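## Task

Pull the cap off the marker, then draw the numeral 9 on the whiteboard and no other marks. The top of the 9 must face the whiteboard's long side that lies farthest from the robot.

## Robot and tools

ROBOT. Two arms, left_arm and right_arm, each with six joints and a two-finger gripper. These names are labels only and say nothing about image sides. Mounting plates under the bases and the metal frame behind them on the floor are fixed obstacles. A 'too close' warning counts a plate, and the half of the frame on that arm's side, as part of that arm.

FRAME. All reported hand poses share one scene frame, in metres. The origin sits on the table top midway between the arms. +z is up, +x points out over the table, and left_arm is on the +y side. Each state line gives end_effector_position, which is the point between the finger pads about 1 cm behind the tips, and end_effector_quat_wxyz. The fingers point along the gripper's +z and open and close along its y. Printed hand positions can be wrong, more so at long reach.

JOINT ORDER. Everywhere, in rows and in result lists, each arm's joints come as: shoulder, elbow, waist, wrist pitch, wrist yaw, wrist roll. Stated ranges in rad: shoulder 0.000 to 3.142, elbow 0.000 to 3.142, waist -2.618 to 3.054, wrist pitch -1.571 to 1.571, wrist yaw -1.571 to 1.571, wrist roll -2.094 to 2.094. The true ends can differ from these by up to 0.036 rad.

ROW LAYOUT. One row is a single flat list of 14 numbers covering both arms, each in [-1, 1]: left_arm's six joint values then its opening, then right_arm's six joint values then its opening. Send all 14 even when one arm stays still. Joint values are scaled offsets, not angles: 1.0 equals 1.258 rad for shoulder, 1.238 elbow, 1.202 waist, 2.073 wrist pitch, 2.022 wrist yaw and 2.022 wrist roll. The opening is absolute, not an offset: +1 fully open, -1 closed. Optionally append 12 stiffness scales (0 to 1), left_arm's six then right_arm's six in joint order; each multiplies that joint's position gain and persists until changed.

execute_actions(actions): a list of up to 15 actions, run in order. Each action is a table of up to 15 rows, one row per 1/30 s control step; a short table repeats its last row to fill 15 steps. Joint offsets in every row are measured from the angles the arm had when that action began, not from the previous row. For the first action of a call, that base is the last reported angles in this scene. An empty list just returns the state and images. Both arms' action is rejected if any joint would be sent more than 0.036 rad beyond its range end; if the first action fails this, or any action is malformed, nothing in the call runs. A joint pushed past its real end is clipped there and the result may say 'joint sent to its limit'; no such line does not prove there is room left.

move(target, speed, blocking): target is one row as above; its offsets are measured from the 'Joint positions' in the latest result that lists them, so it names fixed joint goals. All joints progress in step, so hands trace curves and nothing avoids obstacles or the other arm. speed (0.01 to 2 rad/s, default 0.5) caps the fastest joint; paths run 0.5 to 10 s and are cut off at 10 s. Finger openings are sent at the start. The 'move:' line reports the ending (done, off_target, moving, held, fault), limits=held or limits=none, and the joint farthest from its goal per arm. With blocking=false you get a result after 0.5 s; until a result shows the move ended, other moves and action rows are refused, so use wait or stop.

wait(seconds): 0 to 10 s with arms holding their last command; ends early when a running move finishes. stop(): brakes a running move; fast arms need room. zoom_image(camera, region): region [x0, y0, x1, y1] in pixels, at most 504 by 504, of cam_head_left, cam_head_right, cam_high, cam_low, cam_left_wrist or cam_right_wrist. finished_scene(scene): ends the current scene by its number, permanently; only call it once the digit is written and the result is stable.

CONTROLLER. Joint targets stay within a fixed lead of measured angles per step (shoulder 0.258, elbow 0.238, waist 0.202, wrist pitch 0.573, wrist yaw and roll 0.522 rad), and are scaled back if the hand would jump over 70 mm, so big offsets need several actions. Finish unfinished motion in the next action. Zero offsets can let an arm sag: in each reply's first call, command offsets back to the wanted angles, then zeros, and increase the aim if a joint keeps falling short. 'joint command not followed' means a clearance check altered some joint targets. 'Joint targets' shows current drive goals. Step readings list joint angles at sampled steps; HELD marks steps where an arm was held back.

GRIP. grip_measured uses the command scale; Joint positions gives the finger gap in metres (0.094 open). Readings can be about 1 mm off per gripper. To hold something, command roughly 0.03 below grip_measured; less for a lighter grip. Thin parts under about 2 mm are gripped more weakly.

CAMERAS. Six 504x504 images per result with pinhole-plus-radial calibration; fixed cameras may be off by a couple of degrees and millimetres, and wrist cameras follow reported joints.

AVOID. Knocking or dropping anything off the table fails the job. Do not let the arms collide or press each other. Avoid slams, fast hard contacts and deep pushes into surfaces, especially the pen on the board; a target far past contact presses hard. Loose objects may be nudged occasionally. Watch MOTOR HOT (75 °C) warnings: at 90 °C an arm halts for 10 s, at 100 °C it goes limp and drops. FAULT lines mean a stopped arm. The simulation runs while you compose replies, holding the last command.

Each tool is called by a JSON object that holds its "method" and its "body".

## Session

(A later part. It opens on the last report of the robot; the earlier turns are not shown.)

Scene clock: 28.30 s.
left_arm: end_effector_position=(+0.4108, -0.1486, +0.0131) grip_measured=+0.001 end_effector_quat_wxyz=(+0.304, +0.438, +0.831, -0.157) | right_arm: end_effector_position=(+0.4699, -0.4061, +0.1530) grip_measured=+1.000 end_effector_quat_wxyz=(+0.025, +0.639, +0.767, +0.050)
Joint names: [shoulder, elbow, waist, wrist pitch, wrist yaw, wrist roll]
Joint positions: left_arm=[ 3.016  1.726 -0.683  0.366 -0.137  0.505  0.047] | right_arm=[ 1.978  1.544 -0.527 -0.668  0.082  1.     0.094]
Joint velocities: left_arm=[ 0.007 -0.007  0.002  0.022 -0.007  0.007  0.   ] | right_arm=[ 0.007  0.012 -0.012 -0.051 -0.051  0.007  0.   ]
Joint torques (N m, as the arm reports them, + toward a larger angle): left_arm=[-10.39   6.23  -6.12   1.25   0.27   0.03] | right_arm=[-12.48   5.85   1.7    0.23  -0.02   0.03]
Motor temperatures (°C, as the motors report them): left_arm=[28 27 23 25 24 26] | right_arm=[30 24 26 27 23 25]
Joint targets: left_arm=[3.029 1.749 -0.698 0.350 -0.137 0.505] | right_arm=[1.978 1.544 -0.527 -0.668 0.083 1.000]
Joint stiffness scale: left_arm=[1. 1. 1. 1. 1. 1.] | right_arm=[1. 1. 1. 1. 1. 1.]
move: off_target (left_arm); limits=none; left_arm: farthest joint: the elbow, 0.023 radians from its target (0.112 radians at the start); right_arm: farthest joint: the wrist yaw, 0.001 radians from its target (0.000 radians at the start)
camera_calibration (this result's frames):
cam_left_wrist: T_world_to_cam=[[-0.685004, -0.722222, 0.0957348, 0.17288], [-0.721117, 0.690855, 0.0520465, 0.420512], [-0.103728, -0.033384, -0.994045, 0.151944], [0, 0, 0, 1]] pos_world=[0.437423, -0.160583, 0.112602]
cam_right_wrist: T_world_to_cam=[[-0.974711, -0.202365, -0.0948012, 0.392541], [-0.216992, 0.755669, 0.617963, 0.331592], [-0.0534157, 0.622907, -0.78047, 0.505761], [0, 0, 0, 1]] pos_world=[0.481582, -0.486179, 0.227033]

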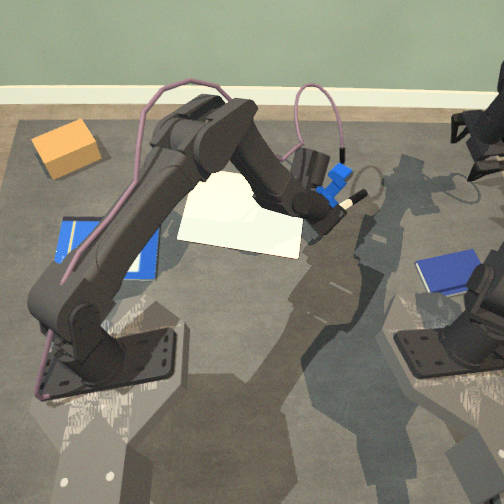

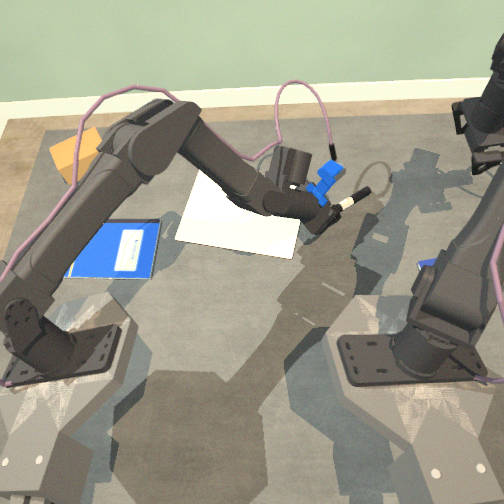

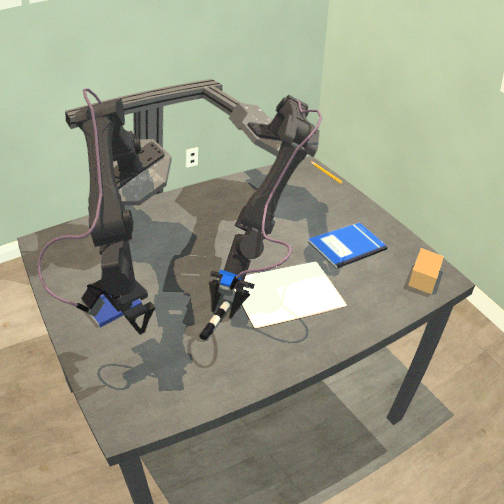

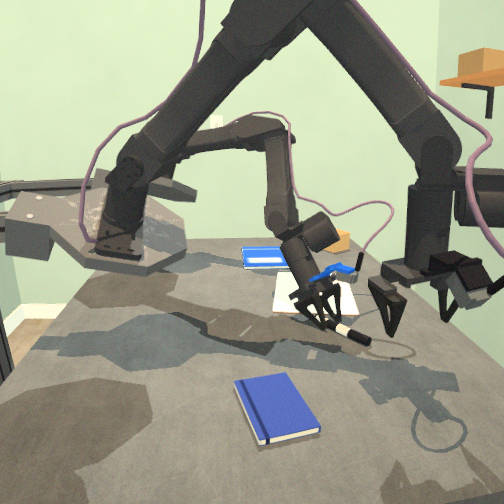

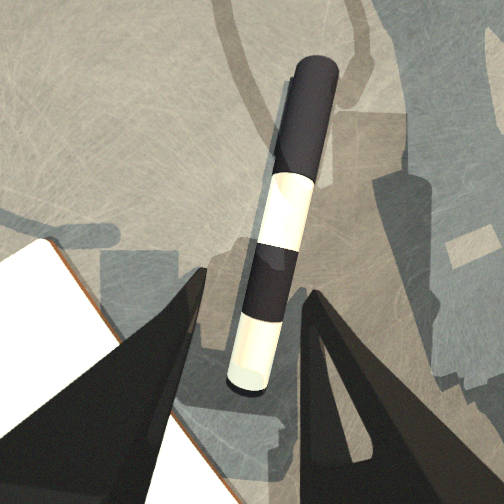

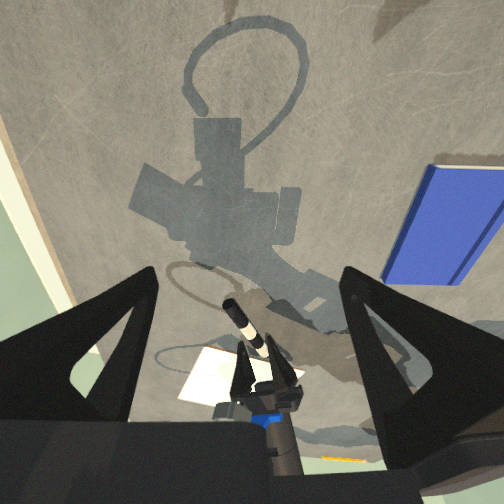

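{"method": "execute_actions", "body": {"actions": [[[0.01,0.018,-0.012,0,0,0,-0.5,0,0,0,0,0,0,1]],[[0.01,0.018,-0.012,0,0,0,-0.72,0,0,0,0,0,0,1]],[[0.01,0.018,-0.012,0,0,0,-0.72,0,0,0,0,0,0,1]]]}}

Scene clock: 30.00 s.
left_arm: end_effector_position=(+0.4109, -0.1485, +0.0131) grip_measured=-0.643 end_effector_quat_wxyz=(+0.304, +0.438, +0.831, -0.157) | right_arm: end_effector_position=(+0.4702, -0.4055, +0.1530) grip_measured=+1.000 end_effector_quat_wxyz=(+0.024, +0.639, +0.767, +0.052)
Joint names: [shoulder, elbow, waist, wrist pitch, wrist yaw, wrist roll]
Joint positions: left_arm=[ 3.016  1.726 -0.683  0.366 -0.138  0.505  0.017] | right_arm=[ 1.978  1.544 -0.527 -0.668  0.079  1.     0.094]
Joint velocities: left_arm=[ 0.002  0.017  0.032 -0.022 -0.037  0.037 -0.   ] | right_arm=[-0.007 -0.002  0.002 -0.051 -0.007 -0.037  0.   ]
Joint torques (N m, as the arm reports them, + toward a larger angle): left_arm=[-10.37   6.2   -6.14   1.42   0.27   0.03] | right_arm=[-12.41   5.87   1.74   0.23  -0.04   0.03]
Motor temperatures (°C, as the motors report them): left_arm=[29 27 23 25 24 26] | right_arm=[31 24 26 27 23 25]
Joint targets: left_arm=[3.028 1.748 -0.698 0.366 -0.138 0.505] | right_arm=[1.978 1.544 -0.527 -0.668 0.080 1.000]
Joint stiffness scale: left_arm=[1. 1. 1. 1. 1. 1.] | right_arm=[1. 1. 1. 1. 1. 1.]
Step readings (joint positions; steps 1 to 15: 1st action; 16 to 30: 2nd action; 31 to 45: 3rd action):
0: left_arm=[3.016 1.726 -0.683 0.366 -0.137 0.505] | right_arm=[1.978 1.544 -0.527 -0.668 0.082 1.000]
1: left_arm=[3.016 1.726 -0.683 0.366 -0.137 0.505] | right_arm=[1.978 1.544 -0.527 -0.668 0.082 1.000]
2: left_arm=[3.016 1.726 -0.683 0.366 -0.137 0.505] | right_arm=[1.978 1.544 -0.527 -0.668 0.082 1.000]
4: left_arm=[3.016 1.726 -0.683 0.366 -0.137 0.505] | right_arm=[1.978 1.544 -0.527 -0.668 0.081 1.000]
8: left_arm=[3.016 1.726 -0.683 0.366 -0.137 0.505] | right_arm=[1.978 1.544 -0.527 -0.668 0.081 1.000]
15: left_arm=[3.016 1.726 -0.683 0.366 -0.137 0.505] | right_arm=[1.978 1.544 -0.527 -0.668 0.081 1.000]
16: left_arm=[3.016 1.726 -0.683 0.366 -0.137 0.505] | right_arm=[1.978 1.544 -0.527 -0.668 0.081 1.000]
17: left_arm=[3.016 1.726 -0.683 0.366 -0.138 0.505] | right_arm=[1.978 1.544 -0.527 -0.668 0.081 1.000]
19: left_arm=[3.016 1.726 -0.683 0.366 -0.138 0.505] | right_arm=[1.978 1.544 -0.527 -0.668 0.080 1.000]
23: left_arm=[3.016 1.726 -0.683 0.366 -0.138 0.505] | right_arm=[1.978 1.544 -0.527 -0.668 0.080 1.000]
30: left_arm=[3.016 1.726 -0.683 0.366 -0.138 0.505] | right_arm=[1.978 1.544 -0.527 -0.668 0.080 1.000]
31: left_arm=[3.016 1.726 -0.683 0.366 -0.138 0.505] | right_arm=[1.978 1.544 -0.527 -0.668 0.079 1.000]
32: left_arm=[3.016 1.726 -0.683 0.366 -0.138 0.505] | right_arm=[1.978 1.544 -0.527 -0.668 0.079 1.000]
34: left_arm=[3.016 1.726 -0.683 0.366 -0.138 0.505] | right_arm=[1.978 1.544 -0.527 -0.668 0.079 1.000]
38: left_arm=[3.016 1.726 -0.683 0.366 -0.138 0.505] | right_arm=[1.978 1.544 -0.527 -0.668 0.079 1.000]
45: Joint positions above
camera_calibration (this result's frames):
cam_left_wrist: T_world_to_cam=[[-0.684713, -0.722574, 0.0951611, 0.172846], [-0.721426, 0.690513, 0.0523021, 0.420562], [-0.103502, -0.0328398, -0.994087, 0.151901], [0, 0, 0, 1]] pos_world=[0.437477, -0.160521, 0.112559]
cam_right_wrist: T_world_to_cam=[[-0.974532, -0.202321, -0.0967183, 0.393111], [-0.218004, 0.753654, 0.620065, 0.330521], [-0.0525599, 0.625358, -0.778566, 0.505761], [0, 0, 0, 1]] pos_world=[0.481736, -0.485845, 0.226845]

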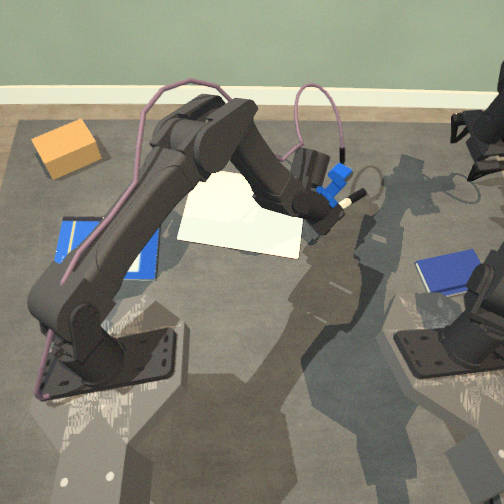

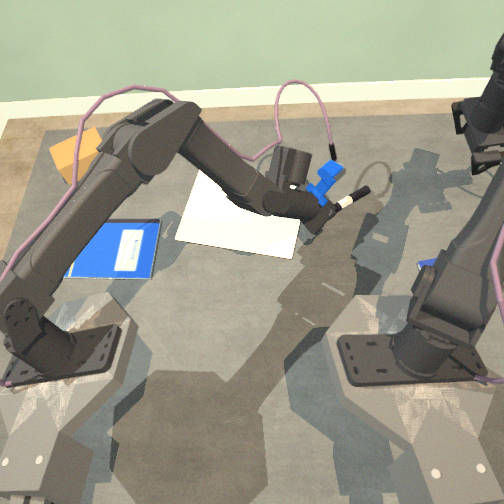

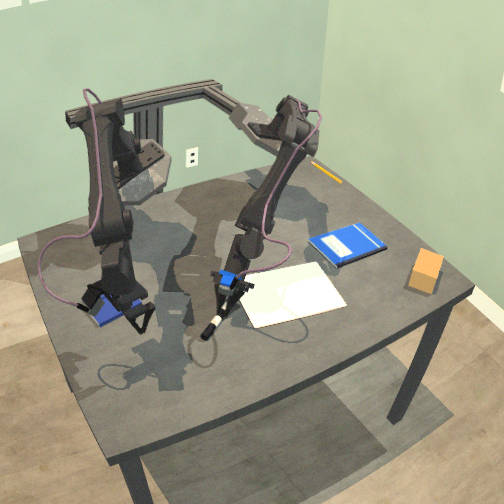

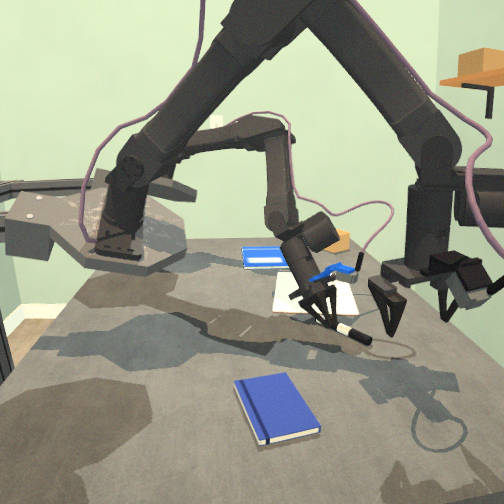

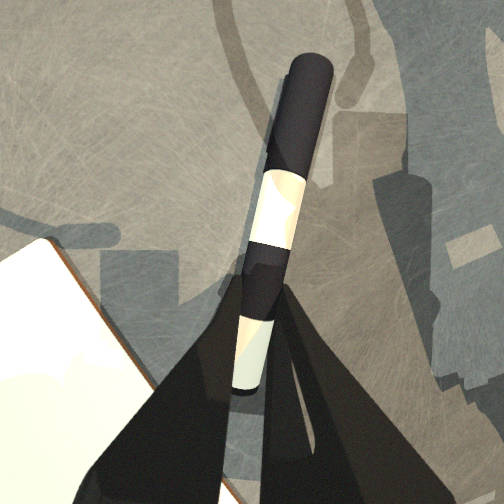

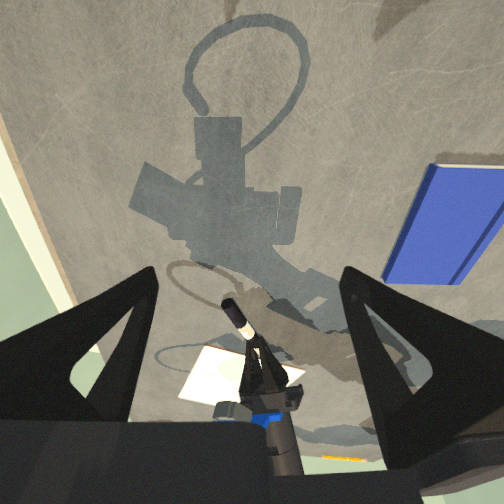

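{"method": "move", "body": {"target": [-0.655,-0.28,0.31,-0.387,0.305,-1.0,-0.72,0,0,0,0,0,0,1], "speed": 0.9}}

Scene clock: 33.80 s.
left_arm: end_effector_position=(+0.4344, +0.0427, +0.2044) grip_measured=-0.643 end_effector_quat_wxyz=(-0.256, -0.531, +0.731, -0.342) | right_arm: end_effector_position=(+0.4703, -0.4052, +0.1531) grip_measured=+1.000 end_effector_quat_wxyz=(+0.024, +0.639, +0.767, +0.053)
Joint names: [shoulder, elbow, waist, wrist pitch, wrist yaw, wrist roll]
Joint positions: left_arm=[ 2.204  1.399 -0.307 -0.421  0.464 -1.511  0.017] | right_arm=[ 1.978  1.544 -0.527 -0.668  0.077  1.     0.094]
Joint velocities: left_arm=[ 0.007 -0.002  0.012  0.007 -0.007 -0.022  0.   ] | right_arm=[-0.012  0.007  0.002 -0.022  0.037  0.007  0.   ]
Joint torques (N m, as the arm reports them, + toward a larger angle): left_arm=[-10.52   3.93  -4.34   0.5    0.7   -0.07] | right_arm=[-12.51   5.83   1.7    0.23  -0.02   0.02]
Motor temperatures (°C, as the motors report them): left_arm=[30 27 23 25 24 26] | right_arm=[31 24 26 27 23 25]
Joint targets: left_arm=[2.192 1.379 -0.311 -0.437 0.479 -1.517] | right_arm=[1.978 1.544 -0.527 -0.668 0.078 1.000]
Joint stiffness scale: left_arm=[1. 1. 1. 1. 1. 1.] | right_arm=[1. 1. 1. 1. 1. 1.]
move: done; limits=none; left_arm: farthest joint: the elbow, 0.020 radians from its target (0.347 radians at the start); right_arm: farthest joint: the wrist yaw, 0.002 radians from its target (0.000 radians at the start)
camera_calibration (this result's frames):
cam_left_wrist: T_world_to_cam=[[0.994189, -0.105188, 0.022907, -0.432035], [-0.0180719, 0.0466916, 0.998746, -0.175927], [-0.106125, -0.993356, 0.0445193, 0.180656], [0, 0, 0, 1]] pos_world=[0.445517, 0.142225, 0.17756]
cam_right_wrist: T_world_to_cam=[[-0.974451, -0.202299, -0.0975702, 0.393365], [-0.218454, 0.752756, 0.620996, 0.330045], [-0.0521806, 0.626445, -0.777717, 0.505759], [0, 0, 0, 1]] pos_world=[0.481805, -0.485696, 0.226762]

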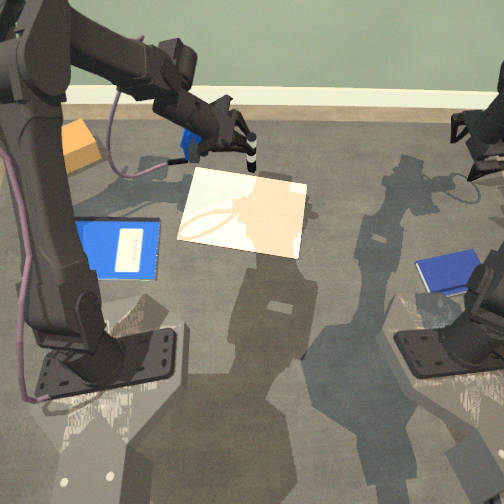

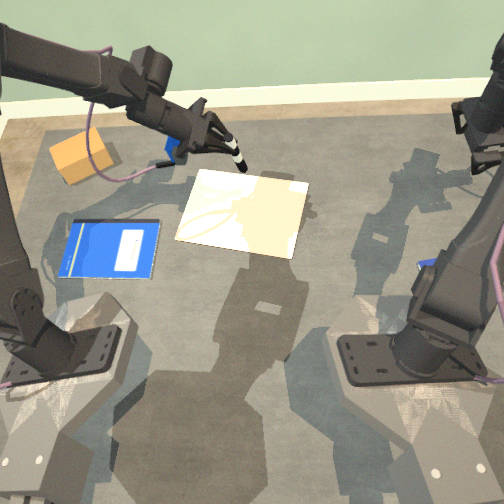

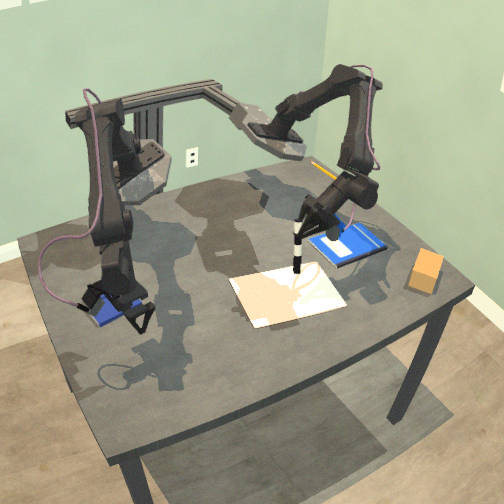

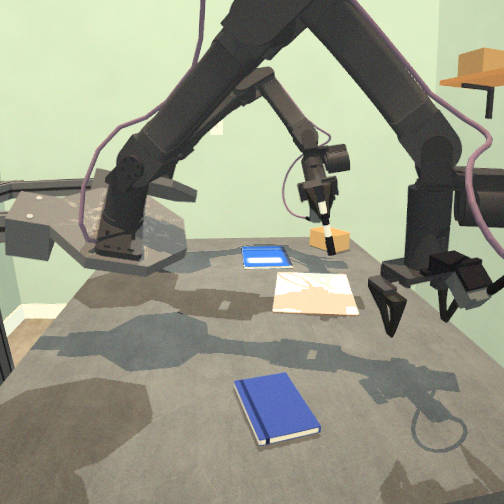

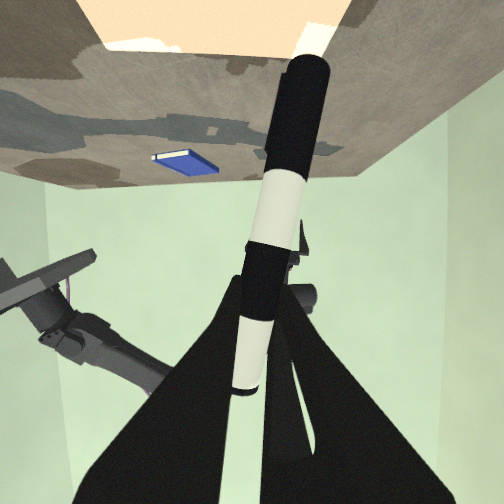

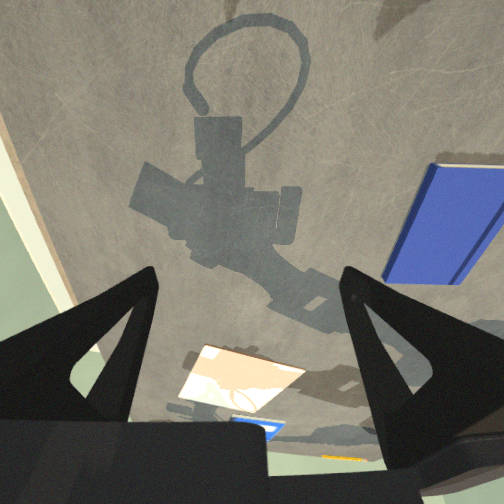

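{"method": "move", "body": {"target": [-0.005,-0.01,0,-0.005,0.005,-0.104,-0.72,0.283,-0.197,0.38,0.329,-0.463,0.439,1], "speed": 0.8}}

Scene clock: 37.07 s.
left_arm: end_effector_position=(+0.4345, +0.0430, +0.2041) grip_measured=-0.643 end_effector_quat_wxyz=(-0.288, -0.603, +0.674, -0.314) | right_arm: end_effector_position=(+0.4625, -0.0253, +0.1397) grip_measured=+1.000 end_effector_quat_wxyz=(-0.373, +0.635, +0.537, +0.413)
Joint names: [shoulder, elbow, waist, wrist pitch, wrist yaw, wrist roll]
Joint positions: left_arm=[ 2.204  1.399 -0.307 -0.421  0.461 -1.714  0.017] | right_arm=[ 2.333  1.309 -0.074  0.009 -0.839  1.881  0.094]
Joint velocities: left_arm=[-0.007 -0.022  0.002 -0.022 -0.007  0.081  0.   ] | right_arm=[-0.002 -0.027  0.007 -0.051  0.022  0.051  0.   ]
Joint torques (N m, as the arm reports them, + toward a larger angle): left_arm=[-10.12   4.45  -4.     0.57   0.69  -0.05] | right_arm=[-11.68   3.06   4.08   0.54  -0.8    0.11]
Motor temperatures (°C, as the motors report them): left_arm=[30 27 23 25 24 26] | right_arm=[31 24 26 27 23 25]
Joint targets: left_arm=[2.198 1.387 -0.307 -0.431 0.474 -1.721] | right_arm=[2.333 1.300 -0.070 0.014 -0.859 1.888]
Joint stiffness scale: left_arm=[1. 1. 1. 1. 1. 1.] | right_arm=[1. 1. 1. 1. 1. 1.]
move: done; limits=none; left_arm: farthest joint: the elbow, 0.013 radians from its target (0.013 radians at the start); right_arm: farthest joint: the wrist yaw, 0.020 radians from its target (0.936 radians at the start)
camera_calibration (this result's frames):
cam_left_wrist: T_world_to_cam=[[0.990789, 0.0241326, -0.133248, -0.404315], [0.13193, 0.0498039, 0.990007, -0.239159], [0.0305277, -0.998467, 0.0461613, 0.121436], [0, 0, 0, 1]] pos_world=[0.428436, 0.142918, 0.177289]
cam_right_wrist: T_world_to_cam=[[-0.992235, 0.123697, 0.0129596, 0.462377], [-0.0187239, -0.251573, 0.967657, -0.11554], [0.122957, 0.959901, 0.251936, 0.0405509], [0, 0, 0, 1]] pos_world=[0.451638, -0.125187, 0.0955949]

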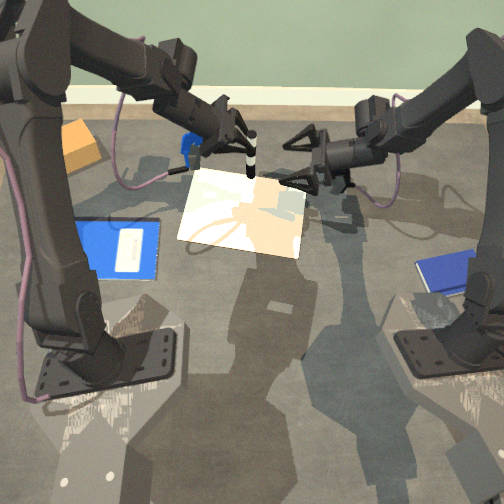

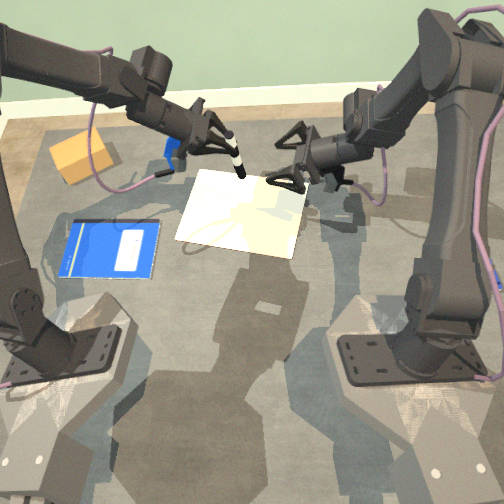

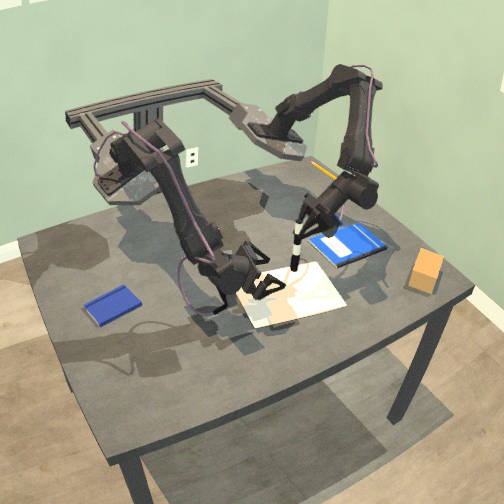

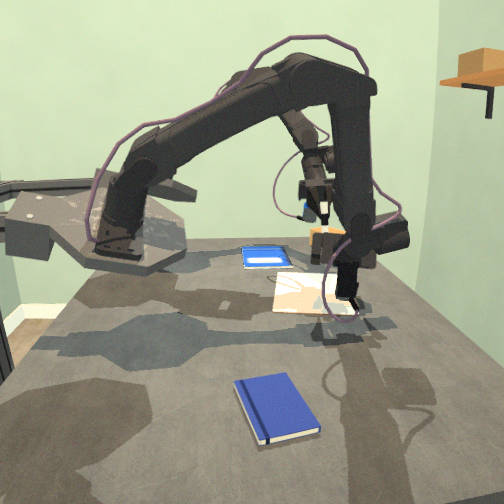

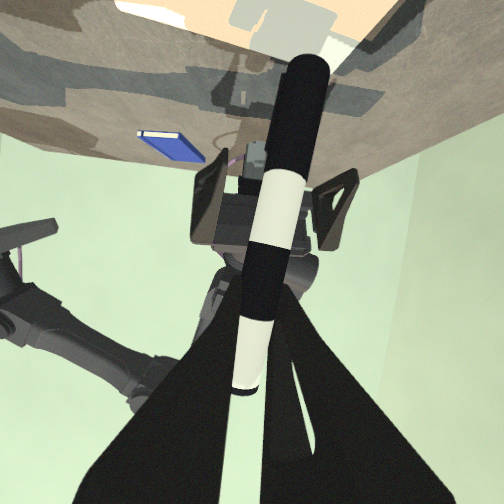

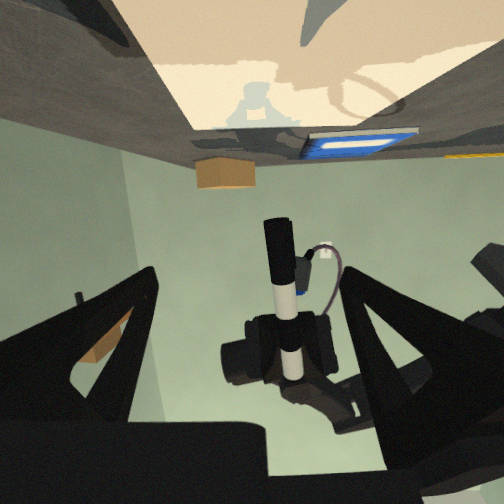

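{"method": "move", "body": {"target": [0,0,0,0,0,0,-0.72,0.105,0.154,0.113,-0.035,-0.02,0,0.6], "speed": 0.25}}

Scene clock: 39.33 s.
left_arm: end_effector_position=(+0.4347, +0.0433, +0.2036) grip_measured=-0.643 end_effector_quat_wxyz=(-0.287, -0.604, +0.674, -0.313) | right_arm: end_effector_position=(+0.4586, +0.0401, +0.1443) grip_measured=+0.603 end_effector_quat_wxyz=(-0.410, +0.586, +0.567, +0.409)
Joint names: [shoulder, elbow, waist, wrist pitch, wrist yaw, wrist roll]
Joint positions: left_arm=[ 2.204  1.399 -0.307 -0.421  0.458 -1.714  0.017] | right_arm=[ 2.456  1.474  0.049 -0.051 -0.859  1.881  0.075]
Joint velocities: left_arm=[-0.017  0.012  0.022  0.037 -0.051  0.007 -0.   ] | right_arm=[-0.012 -0.007  0.002 -0.022  0.022  0.022 -0.   ]
Joint torques (N m, as the arm reports them, + toward a larger angle): left_arm=[-9.67  5.31 -4.    0.69  0.59  0.03] | right_arm=[-11.52   6.48   5.57   0.37  -0.81   0.02]
Motor temperatures (°C, as the motors report them): left_arm=[30 27 23 25 24 26] | right_arm=[31 24 26 27 23 25]
Joint targets: left_arm=[2.204 1.399 -0.307 -0.421 0.462 -1.714] | right_arm=[2.466 1.499 0.061 -0.064 -0.879 1.881]
Joint stiffness scale: left_arm=[1. 1. 1. 1. 1. 1.] | right_arm=[1. 1. 1. 1. 1. 1.]
move: off_target (right_arm); limits=none; left_arm: farthest joint: the wrist yaw, 0.003 radians from its target (0.000 radians at the start); right_arm: farthest joint: the elbow, 0.026 radians from its target (0.191 radians at the start)
camera_calibration (this result's frames):
cam_left_wrist: T_world_to_cam=[[0.990803, 0.0254432, -0.132897, -0.40467], [0.13162, 0.0466215, 0.990203, -0.238512], [0.0313898, -0.998589, 0.0428439, 0.122135], [0, 0, 0, 1]] pos_world=[0.428507, 0.143379, 0.177163]
cam_right_wrist: T_world_to_cam=[[-1, -0.0000911637, -0.00091545, 0.460853], [-0.000843865, -0.305419, 0.952218, -0.107414], [-0.000366404, 0.952218, 0.305419, 0.0262172], [0, 0, 0, 1]] pos_world=[0.460771, -0.0577288, 0.0946963]

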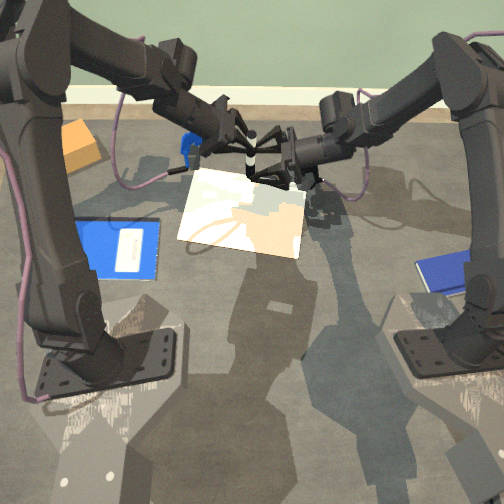

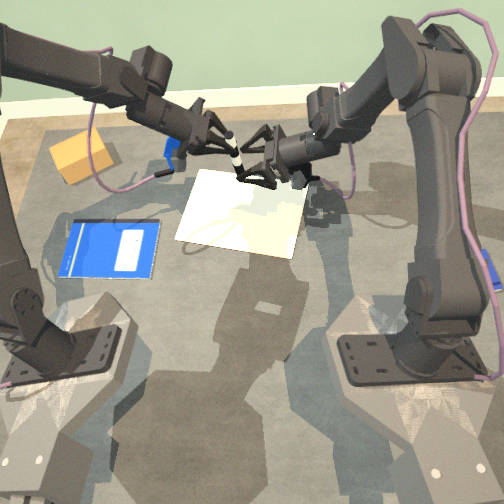

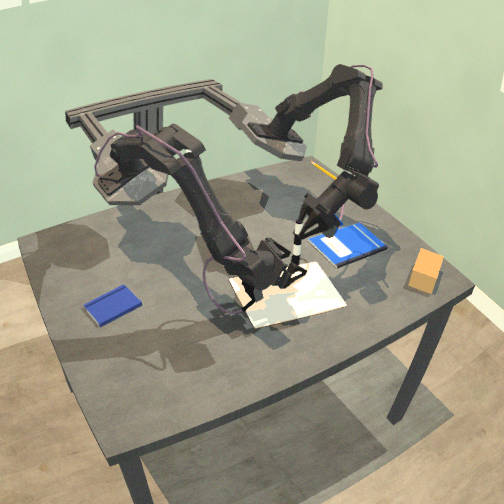

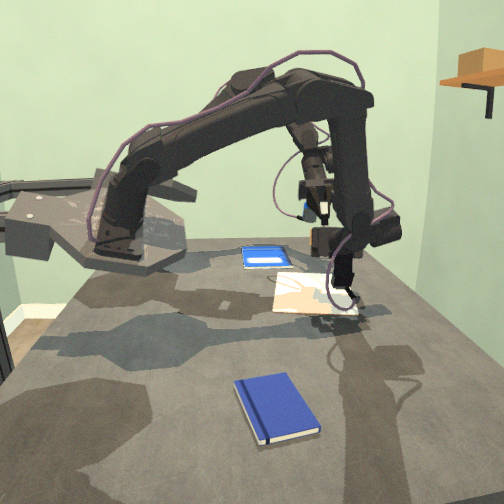

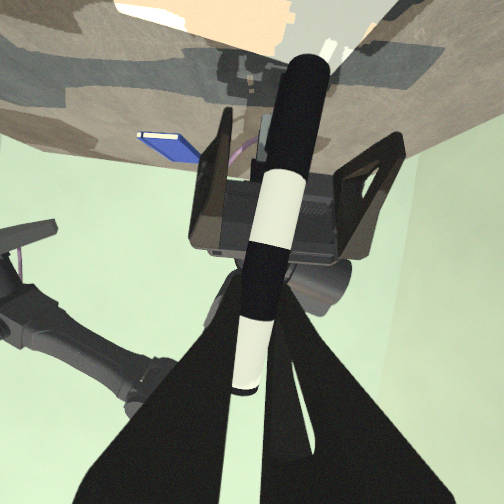

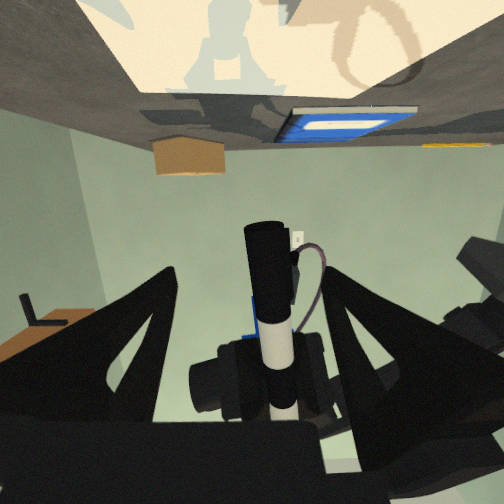

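{"method": "execute_actions", "body": {"actions": [[[0,0,0,0,0,0,-0.72,0,0,0,0,0,0,-0.3]],[[0,0,0,0,0,0,-0.72,0,0,0,0,0,0,-0.68]],[[0,0,0,0,0,0,-0.72,0,0,0,0,0,0,-0.68]]]}}

Scene clock: 42.13 s.
left_arm: end_effector_position=(+0.4423, +0.0452, +0.2024) grip_measured=-0.643 end_effector_quat_wxyz=(-0.274, -0.606, +0.674, -0.321) | right_arm: end_effector_position=(+0.4575, +0.0394, +0.1421) grip_measured=-0.658 end_effector_quat_wxyz=(-0.407, +0.587, +0.571, +0.406)
Joint names: [shoulder, elbow, waist, wrist pitch, wrist yaw, wrist roll]
Joint positions: left_arm=[ 2.204  1.399 -0.303 -0.392  0.445 -1.714  0.017] | right_arm=[ 2.456  1.474  0.049 -0.06  -0.849  1.871  0.016]
Joint velocities: left_arm=[ 0.002 -0.002 -0.002  0.007 -0.007  0.007 -0.001] | right_arm=[ 0.007 -0.002  0.007 -0.022  0.037 -0.051 -0.001]
Joint torques (N m, as the arm reports them, + toward a larger angle): left_arm=[-9.74  5.32 -4.07  0.73  0.55  0.03] | right_arm=[-12.32   4.22   4.44   0.49  -0.56   0.07]
Motor temperatures (°C, as the motors report them): left_arm=[30 27 23 24 24 26] | right_arm=[31 24 27 27 23 25]
Joint targets: left_arm=[2.204 1.399 -0.303 -0.394 0.445 -1.714] | right_arm=[2.456 1.474 0.049 -0.060 -0.849 1.875]
Joint stiffness scale: left_arm=[1. 1. 1. 1. 1. 1.] | right_arm=[1. 1. 1. 1. 1. 1.]
Step readings (joint positions; steps 1 to 15: 1st action; 16 to 30: 2nd action; 31 to 45: 3rd action):
0: left_arm=[2.204 1.399 -0.307 -0.421 0.458 -1.714] | right_arm=[2.456 1.474 0.049 -0.052 -0.860 1.881]
1: left_arm=[2.204 1.399 -0.307 -0.421 0.458 -1.714] | right_arm=[2.456 1.474 0.049 -0.052 -0.859 1.881]
2: left_arm=[2.204 1.399 -0.307 -0.421 0.457 -1.714] | right_arm=[2.456 1.474 0.049 -0.052 -0.857 1.881]
4: left_arm=[2.204 1.399 -0.306 -0.414 0.453 -1.713] | right_arm=[2.456 1.474 0.049 -0.055 -0.856 1.881]
8: left_arm=[2.204 1.399 -0.305 -0.411 0.452 -1.713] | right_arm=[2.456 1.474 0.049 -0.055 -0.854 1.881]
15: left_arm=[2.204 1.399 -0.305 -0.411 0.452 -1.713] | right_arm=[2.456 1.474 0.049 -0.055 -0.852 1.881]
16: left_arm=[2.204 1.399 -0.305 -0.409 0.450 -1.713] | right_arm=[2.456 1.474 0.049 -0.055 -0.851 1.881]
17: left_arm=[2.204 1.399 -0.304 -0.397 0.446 -1.712] | right_arm=[2.456 1.474 0.049 -0.061 -0.852 1.881]
19: left_arm=[2.204 1.399 -0.303 -0.394 0.445 -1.712] | right_arm=[2.456 1.474 0.049 -0.060 -0.849 1.878]
23: left_arm=[2.204 1.399 -0.303 -0.393 0.445 -1.713] | right_arm=[2.456 1.474 0.049 -0.060 -0.849 1.876]
30: left_arm=[2.204 1.399 -0.303 -0.393 0.445 -1.713] | right_arm=[2.456 1.474 0.049 -0.060 -0.849 1.875]
31: left_arm=[2.204 1.399 -0.303 -0.393 0.445 -1.714] | right_arm=[2.456 1.474 0.049 -0.060 -0.849 1.874]
32: left_arm=[2.204 1.399 -0.303 -0.392 0.445 -1.714] | right_arm=[2.456 1.474 0.049 -0.060 -0.849 1.873]
34: left_arm=[2.204 1.399 -0.303 -0.392 0.445 -1.714] | right_arm=[2.456 1.474 0.049 -0.060 -0.849 1.872]
38: left_arm=[2.204 1.399 -0.303 -0.392 0.445 -1.714] | right_arm=[2.456 1.474 0.049 -0.060 -0.849 1.871]
45: Joint positions above
camera_calibration (this result's frames):
cam_left_wrist: T_world_to_cam=[[0.993369, 0.0432604, -0.106521, -0.419732], [0.104734, 0.0416521, 0.993628, -0.227039], [0.0474216, -0.998195, 0.036845, 0.117966], [0, 0, 0, 1]] pos_world=[0.435134, 0.145368, 0.176536]
cam_right_wrist: T_world_to_cam=[[-0.999988, -0.00369246, -0.00335899, 0.460287], [-0.00212471, -0.294055, 0.955786, -0.105957], [-0.00451693, 0.955781, 0.294044, 0.0309686], [0, 0, 0, 1]] pos_world=[0.460196, -0.0590569, 0.0937126]

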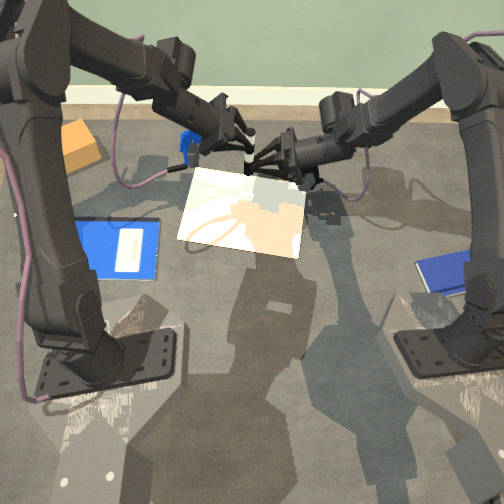

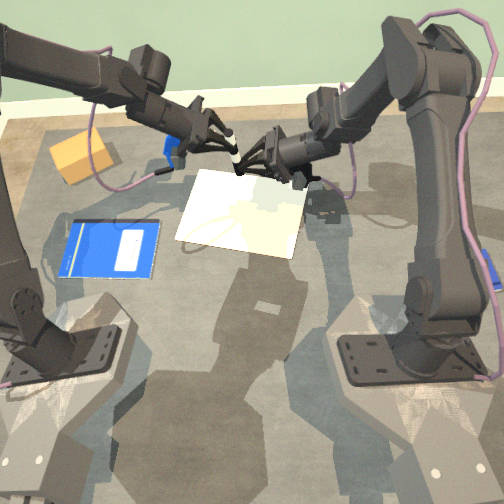

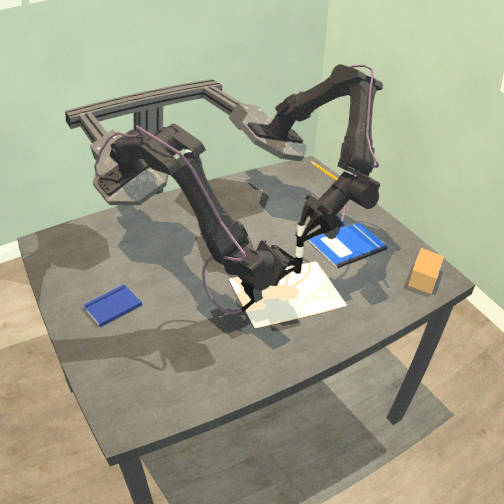

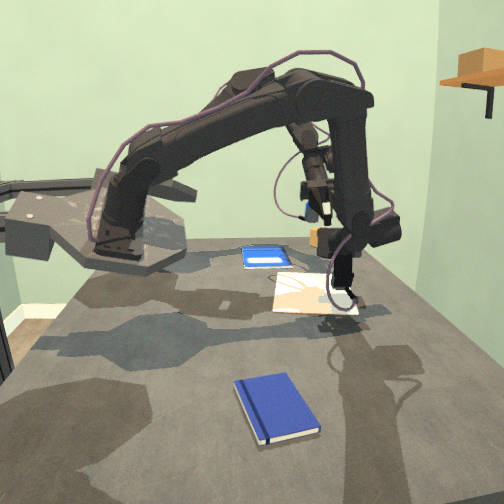

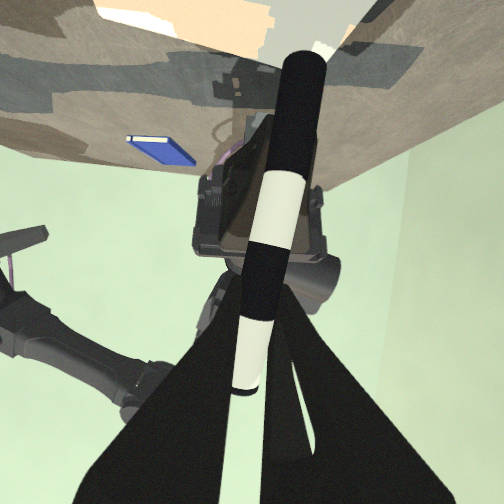

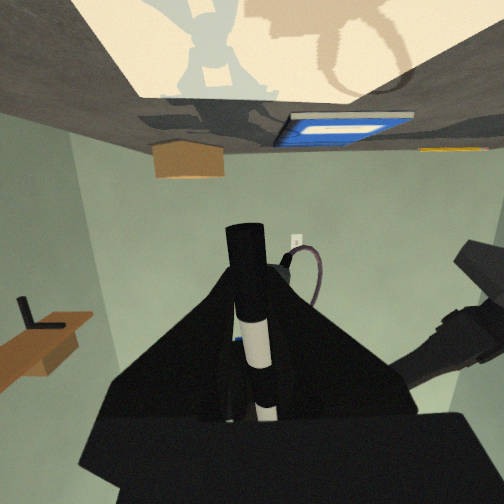

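{"method": "move", "body": {"target": [-0.109,0.03,-0.043,-0.076,0,0,-0.74,0,0,0,0,0,0,-0.71], "speed": 0.08}}

Scene clock: 44.93 s.
left_arm: end_effector_position=(+0.4346, +0.0554, +0.2276) grip_measured=-0.643 end_effector_quat_wxyz=(-0.259, -0.607, +0.690, -0.297) | right_arm: end_effector_position=(+0.4492, +0.0516, +0.1630) grip_measured=-0.663 end_effector_quat_wxyz=(-0.445, +0.551, +0.561, +0.428)
Joint names: [shoulder, elbow, waist, wrist pitch, wrist yaw, wrist roll]
Joint positions: left_arm=[ 2.12   1.399 -0.33  -0.501  0.382 -1.714  0.017] | right_arm=[ 2.456  1.474  0.066 -0.056 -0.955  1.866  0.016]
Joint velocities: left_arm=[-0.007 -0.007 -0.007 -0.095 -0.051  0.081 -0.001] | right_arm=[-0.012 -0.012 -0.007 -0.007  0.022 -0.051 -0.   ]
Joint torques (N m, as the arm reports them, + toward a larger angle): left_arm=[-13.01   8.2   -5.76   0.18   1.25   0.03] | right_arm=[-12.34   4.22   2.99   0.47   0.69   0.07]
Motor temperatures (°C, as the motors report them): left_arm=[31 27 23 24 24 26] | right_arm=[32 24 27 27 23 25]
Joint targets: left_arm=[2.067 1.436 -0.355 -0.549 0.445 -1.714] | right_arm=[2.456 1.474 0.049 -0.060 -0.848 1.871]
Joint stiffness scale: left_arm=[1. 1. 1. 1. 1. 1.] | right_arm=[1. 1. 1. 1. 1. 1.]
move: off_target (left_arm, right_arm); limits=none; left_arm: farthest joint: the wrist yaw, 0.063 radians from its target (0.000 radians at the start); right_arm: farthest joint: the wrist yaw, 0.106 radians from its target (0.000 radians at the start)
camera_calibration (this result's frames):
cam_left_wrist: T_world_to_cam=[[0.993895, 0.027864, -0.106758, -0.409127], [0.107344, -0.0204912, 0.994011, -0.249434], [0.0255095, -0.999402, -0.0233571, 0.150807], [0, 0, 0, 1]] pos_world=[0.429557, 0.157006, 0.207785]
cam_right_wrist: T_world_to_cam=[[-0.99887, -0.0465654, -0.00951725, 0.454789], [0.00964227, -0.394622, 0.918793, -0.116402], [-0.0465397, 0.917663, 0.394626, 0.0175463], [0, 0, 0, 1]] pos_world=[0.456214, -0.0408591, 0.104354]

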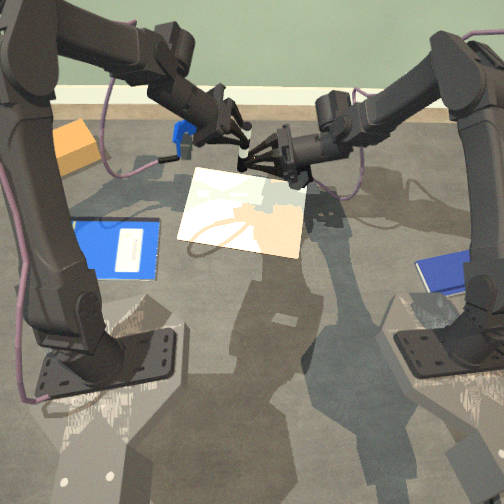

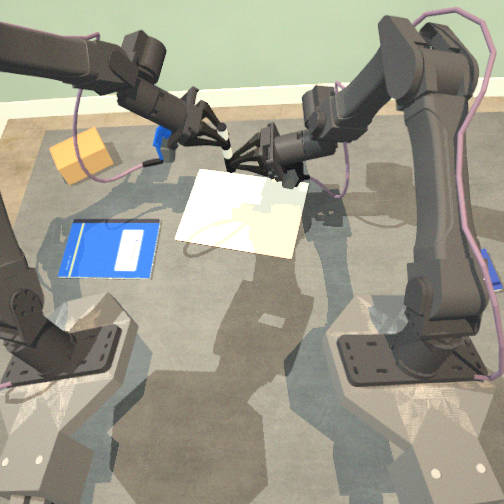

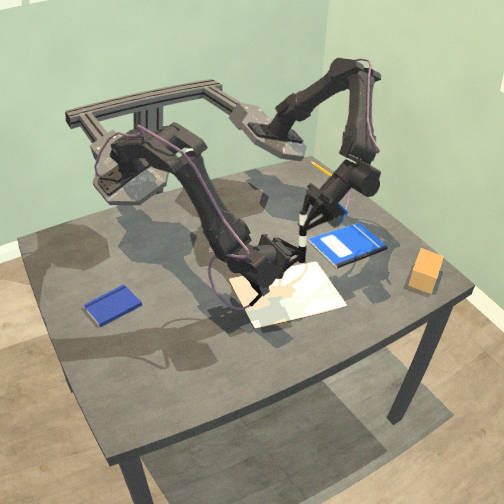

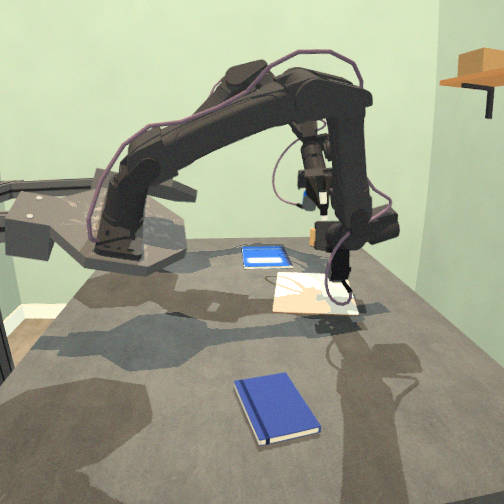

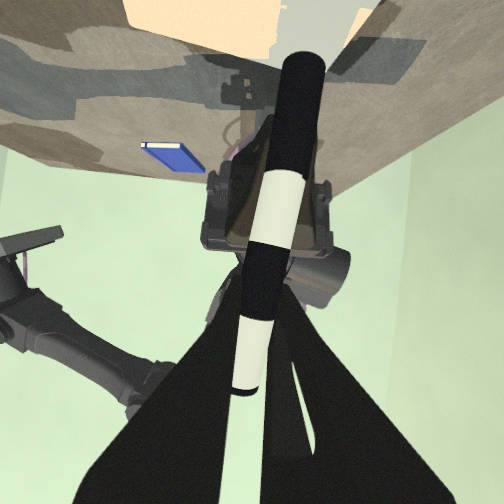

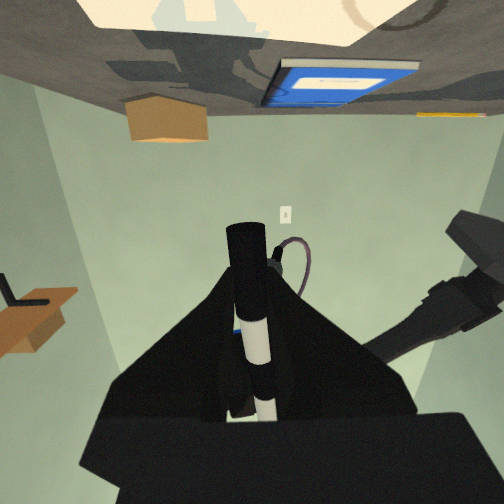

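{"method": "move", "body": {"target": [-0.08,0.04,-0.035,-0.06,0.12,0,-0.74,0,0,-0.014,0,0.12,0,-0.71], "speed": 0.08}}

Scene clock: 48.67 s.
left_arm: end_effector_position=(+0.4200, +0.0360, +0.2983) grip_measured=-0.643 end_effector_quat_wxyz=(-0.346, -0.553, +0.670, -0.354) | right_arm: end_effector_position=(+0.4653, +0.0264, +0.1178) grip_measured=-0.671 end_effector_quat_wxyz=(-0.352, +0.621, +0.590, +0.378)
Joint names: [shoulder, elbow, waist, wrist pitch, wrist yaw, wrist roll]
Joint positions: left_arm=[ 2.037  1.428 -0.36  -0.608  0.608 -1.712  0.017] | right_arm=[ 2.458  1.474  0.042 -0.06  -0.706  1.86   0.015]
Joint velocities: left_arm=[-0.012 -0.022  0.012  0.007 -0.007  0.037  0.001] | right_arm=[-0.002 -0.042  0.002  0.007  0.007 -0.022 -0.   ]
Joint torques (N m, as the arm reports them, + toward a larger angle): left_arm=[-10.28   7.38  -4.79   0.52   0.8    0.  ] | right_arm=[-12.43   4.2    5.     0.54  -0.6    0.07]
Motor temperatures (°C, as the motors report them): left_arm=[32 27 23 24 25 26] | right_arm=[32 24 27 27 23 25]
Joint targets: left_arm=[2.019 1.449 -0.372 -0.626 0.625 -1.714] | right_arm=[2.456 1.474 0.049 -0.056 -0.712 1.866]
Joint stiffness scale: left_arm=[1. 1. 1. 1. 1. 1.] | right_arm=[1. 1. 1. 1. 1. 1.]
move: off_target (left_arm); limits=none; left_arm: farthest joint: the elbow, 0.021 radians from its target (0.049 radians at the start); right_arm: farthest joint: the waist, 0.007 radians from its target (0.016 radians at the start)
camera_calibration (this result's frames):
cam_left_wrist: T_world_to_cam=[[0.989008, -0.0707525, -0.129834, -0.374031], [0.141234, 0.192114, 0.971157, -0.333619], [-0.0437689, -0.978819, 0.199995, 0.095181], [0, 0, 0, 1]] pos_world=[0.421204, 0.130794, 0.256399]
cam_right_wrist: T_world_to_cam=[[-0.999174, 0.0332585, -0.0233293, 0.468946], [-0.0282966, -0.157715, 0.987079, -0.0815902], [0.0291493, 0.986924, 0.158526, 0.04998], [0, 0, 0, 1]] pos_world=[0.464794, -0.0777909, 0.0835531]

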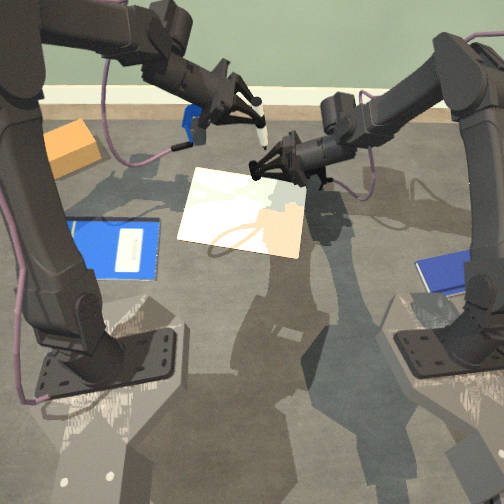

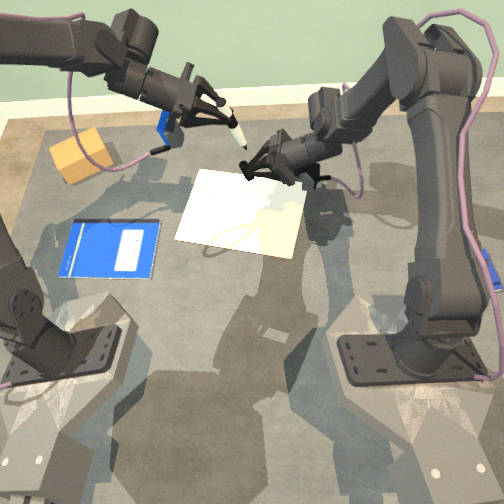

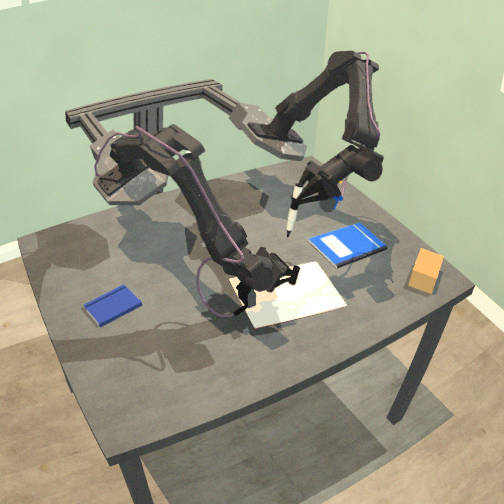

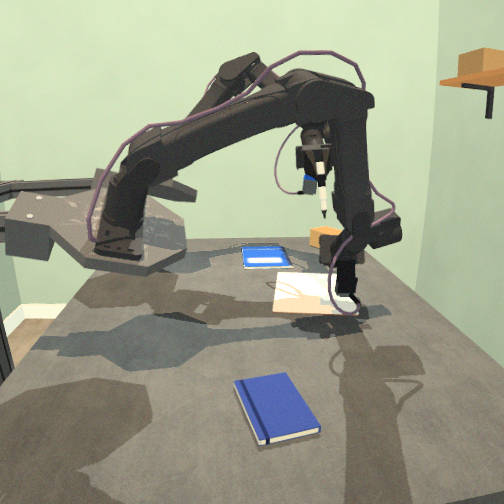

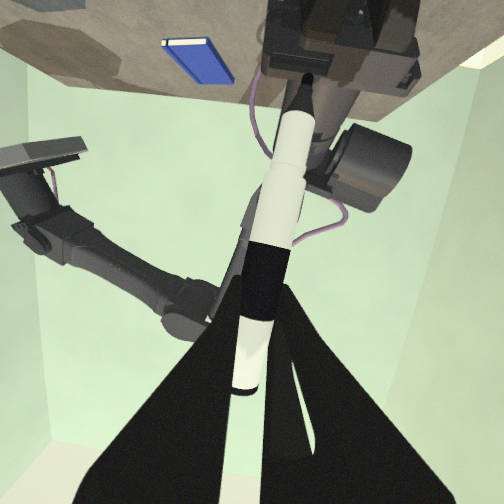

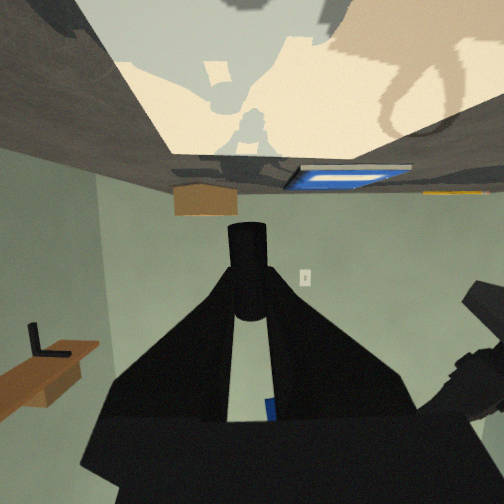

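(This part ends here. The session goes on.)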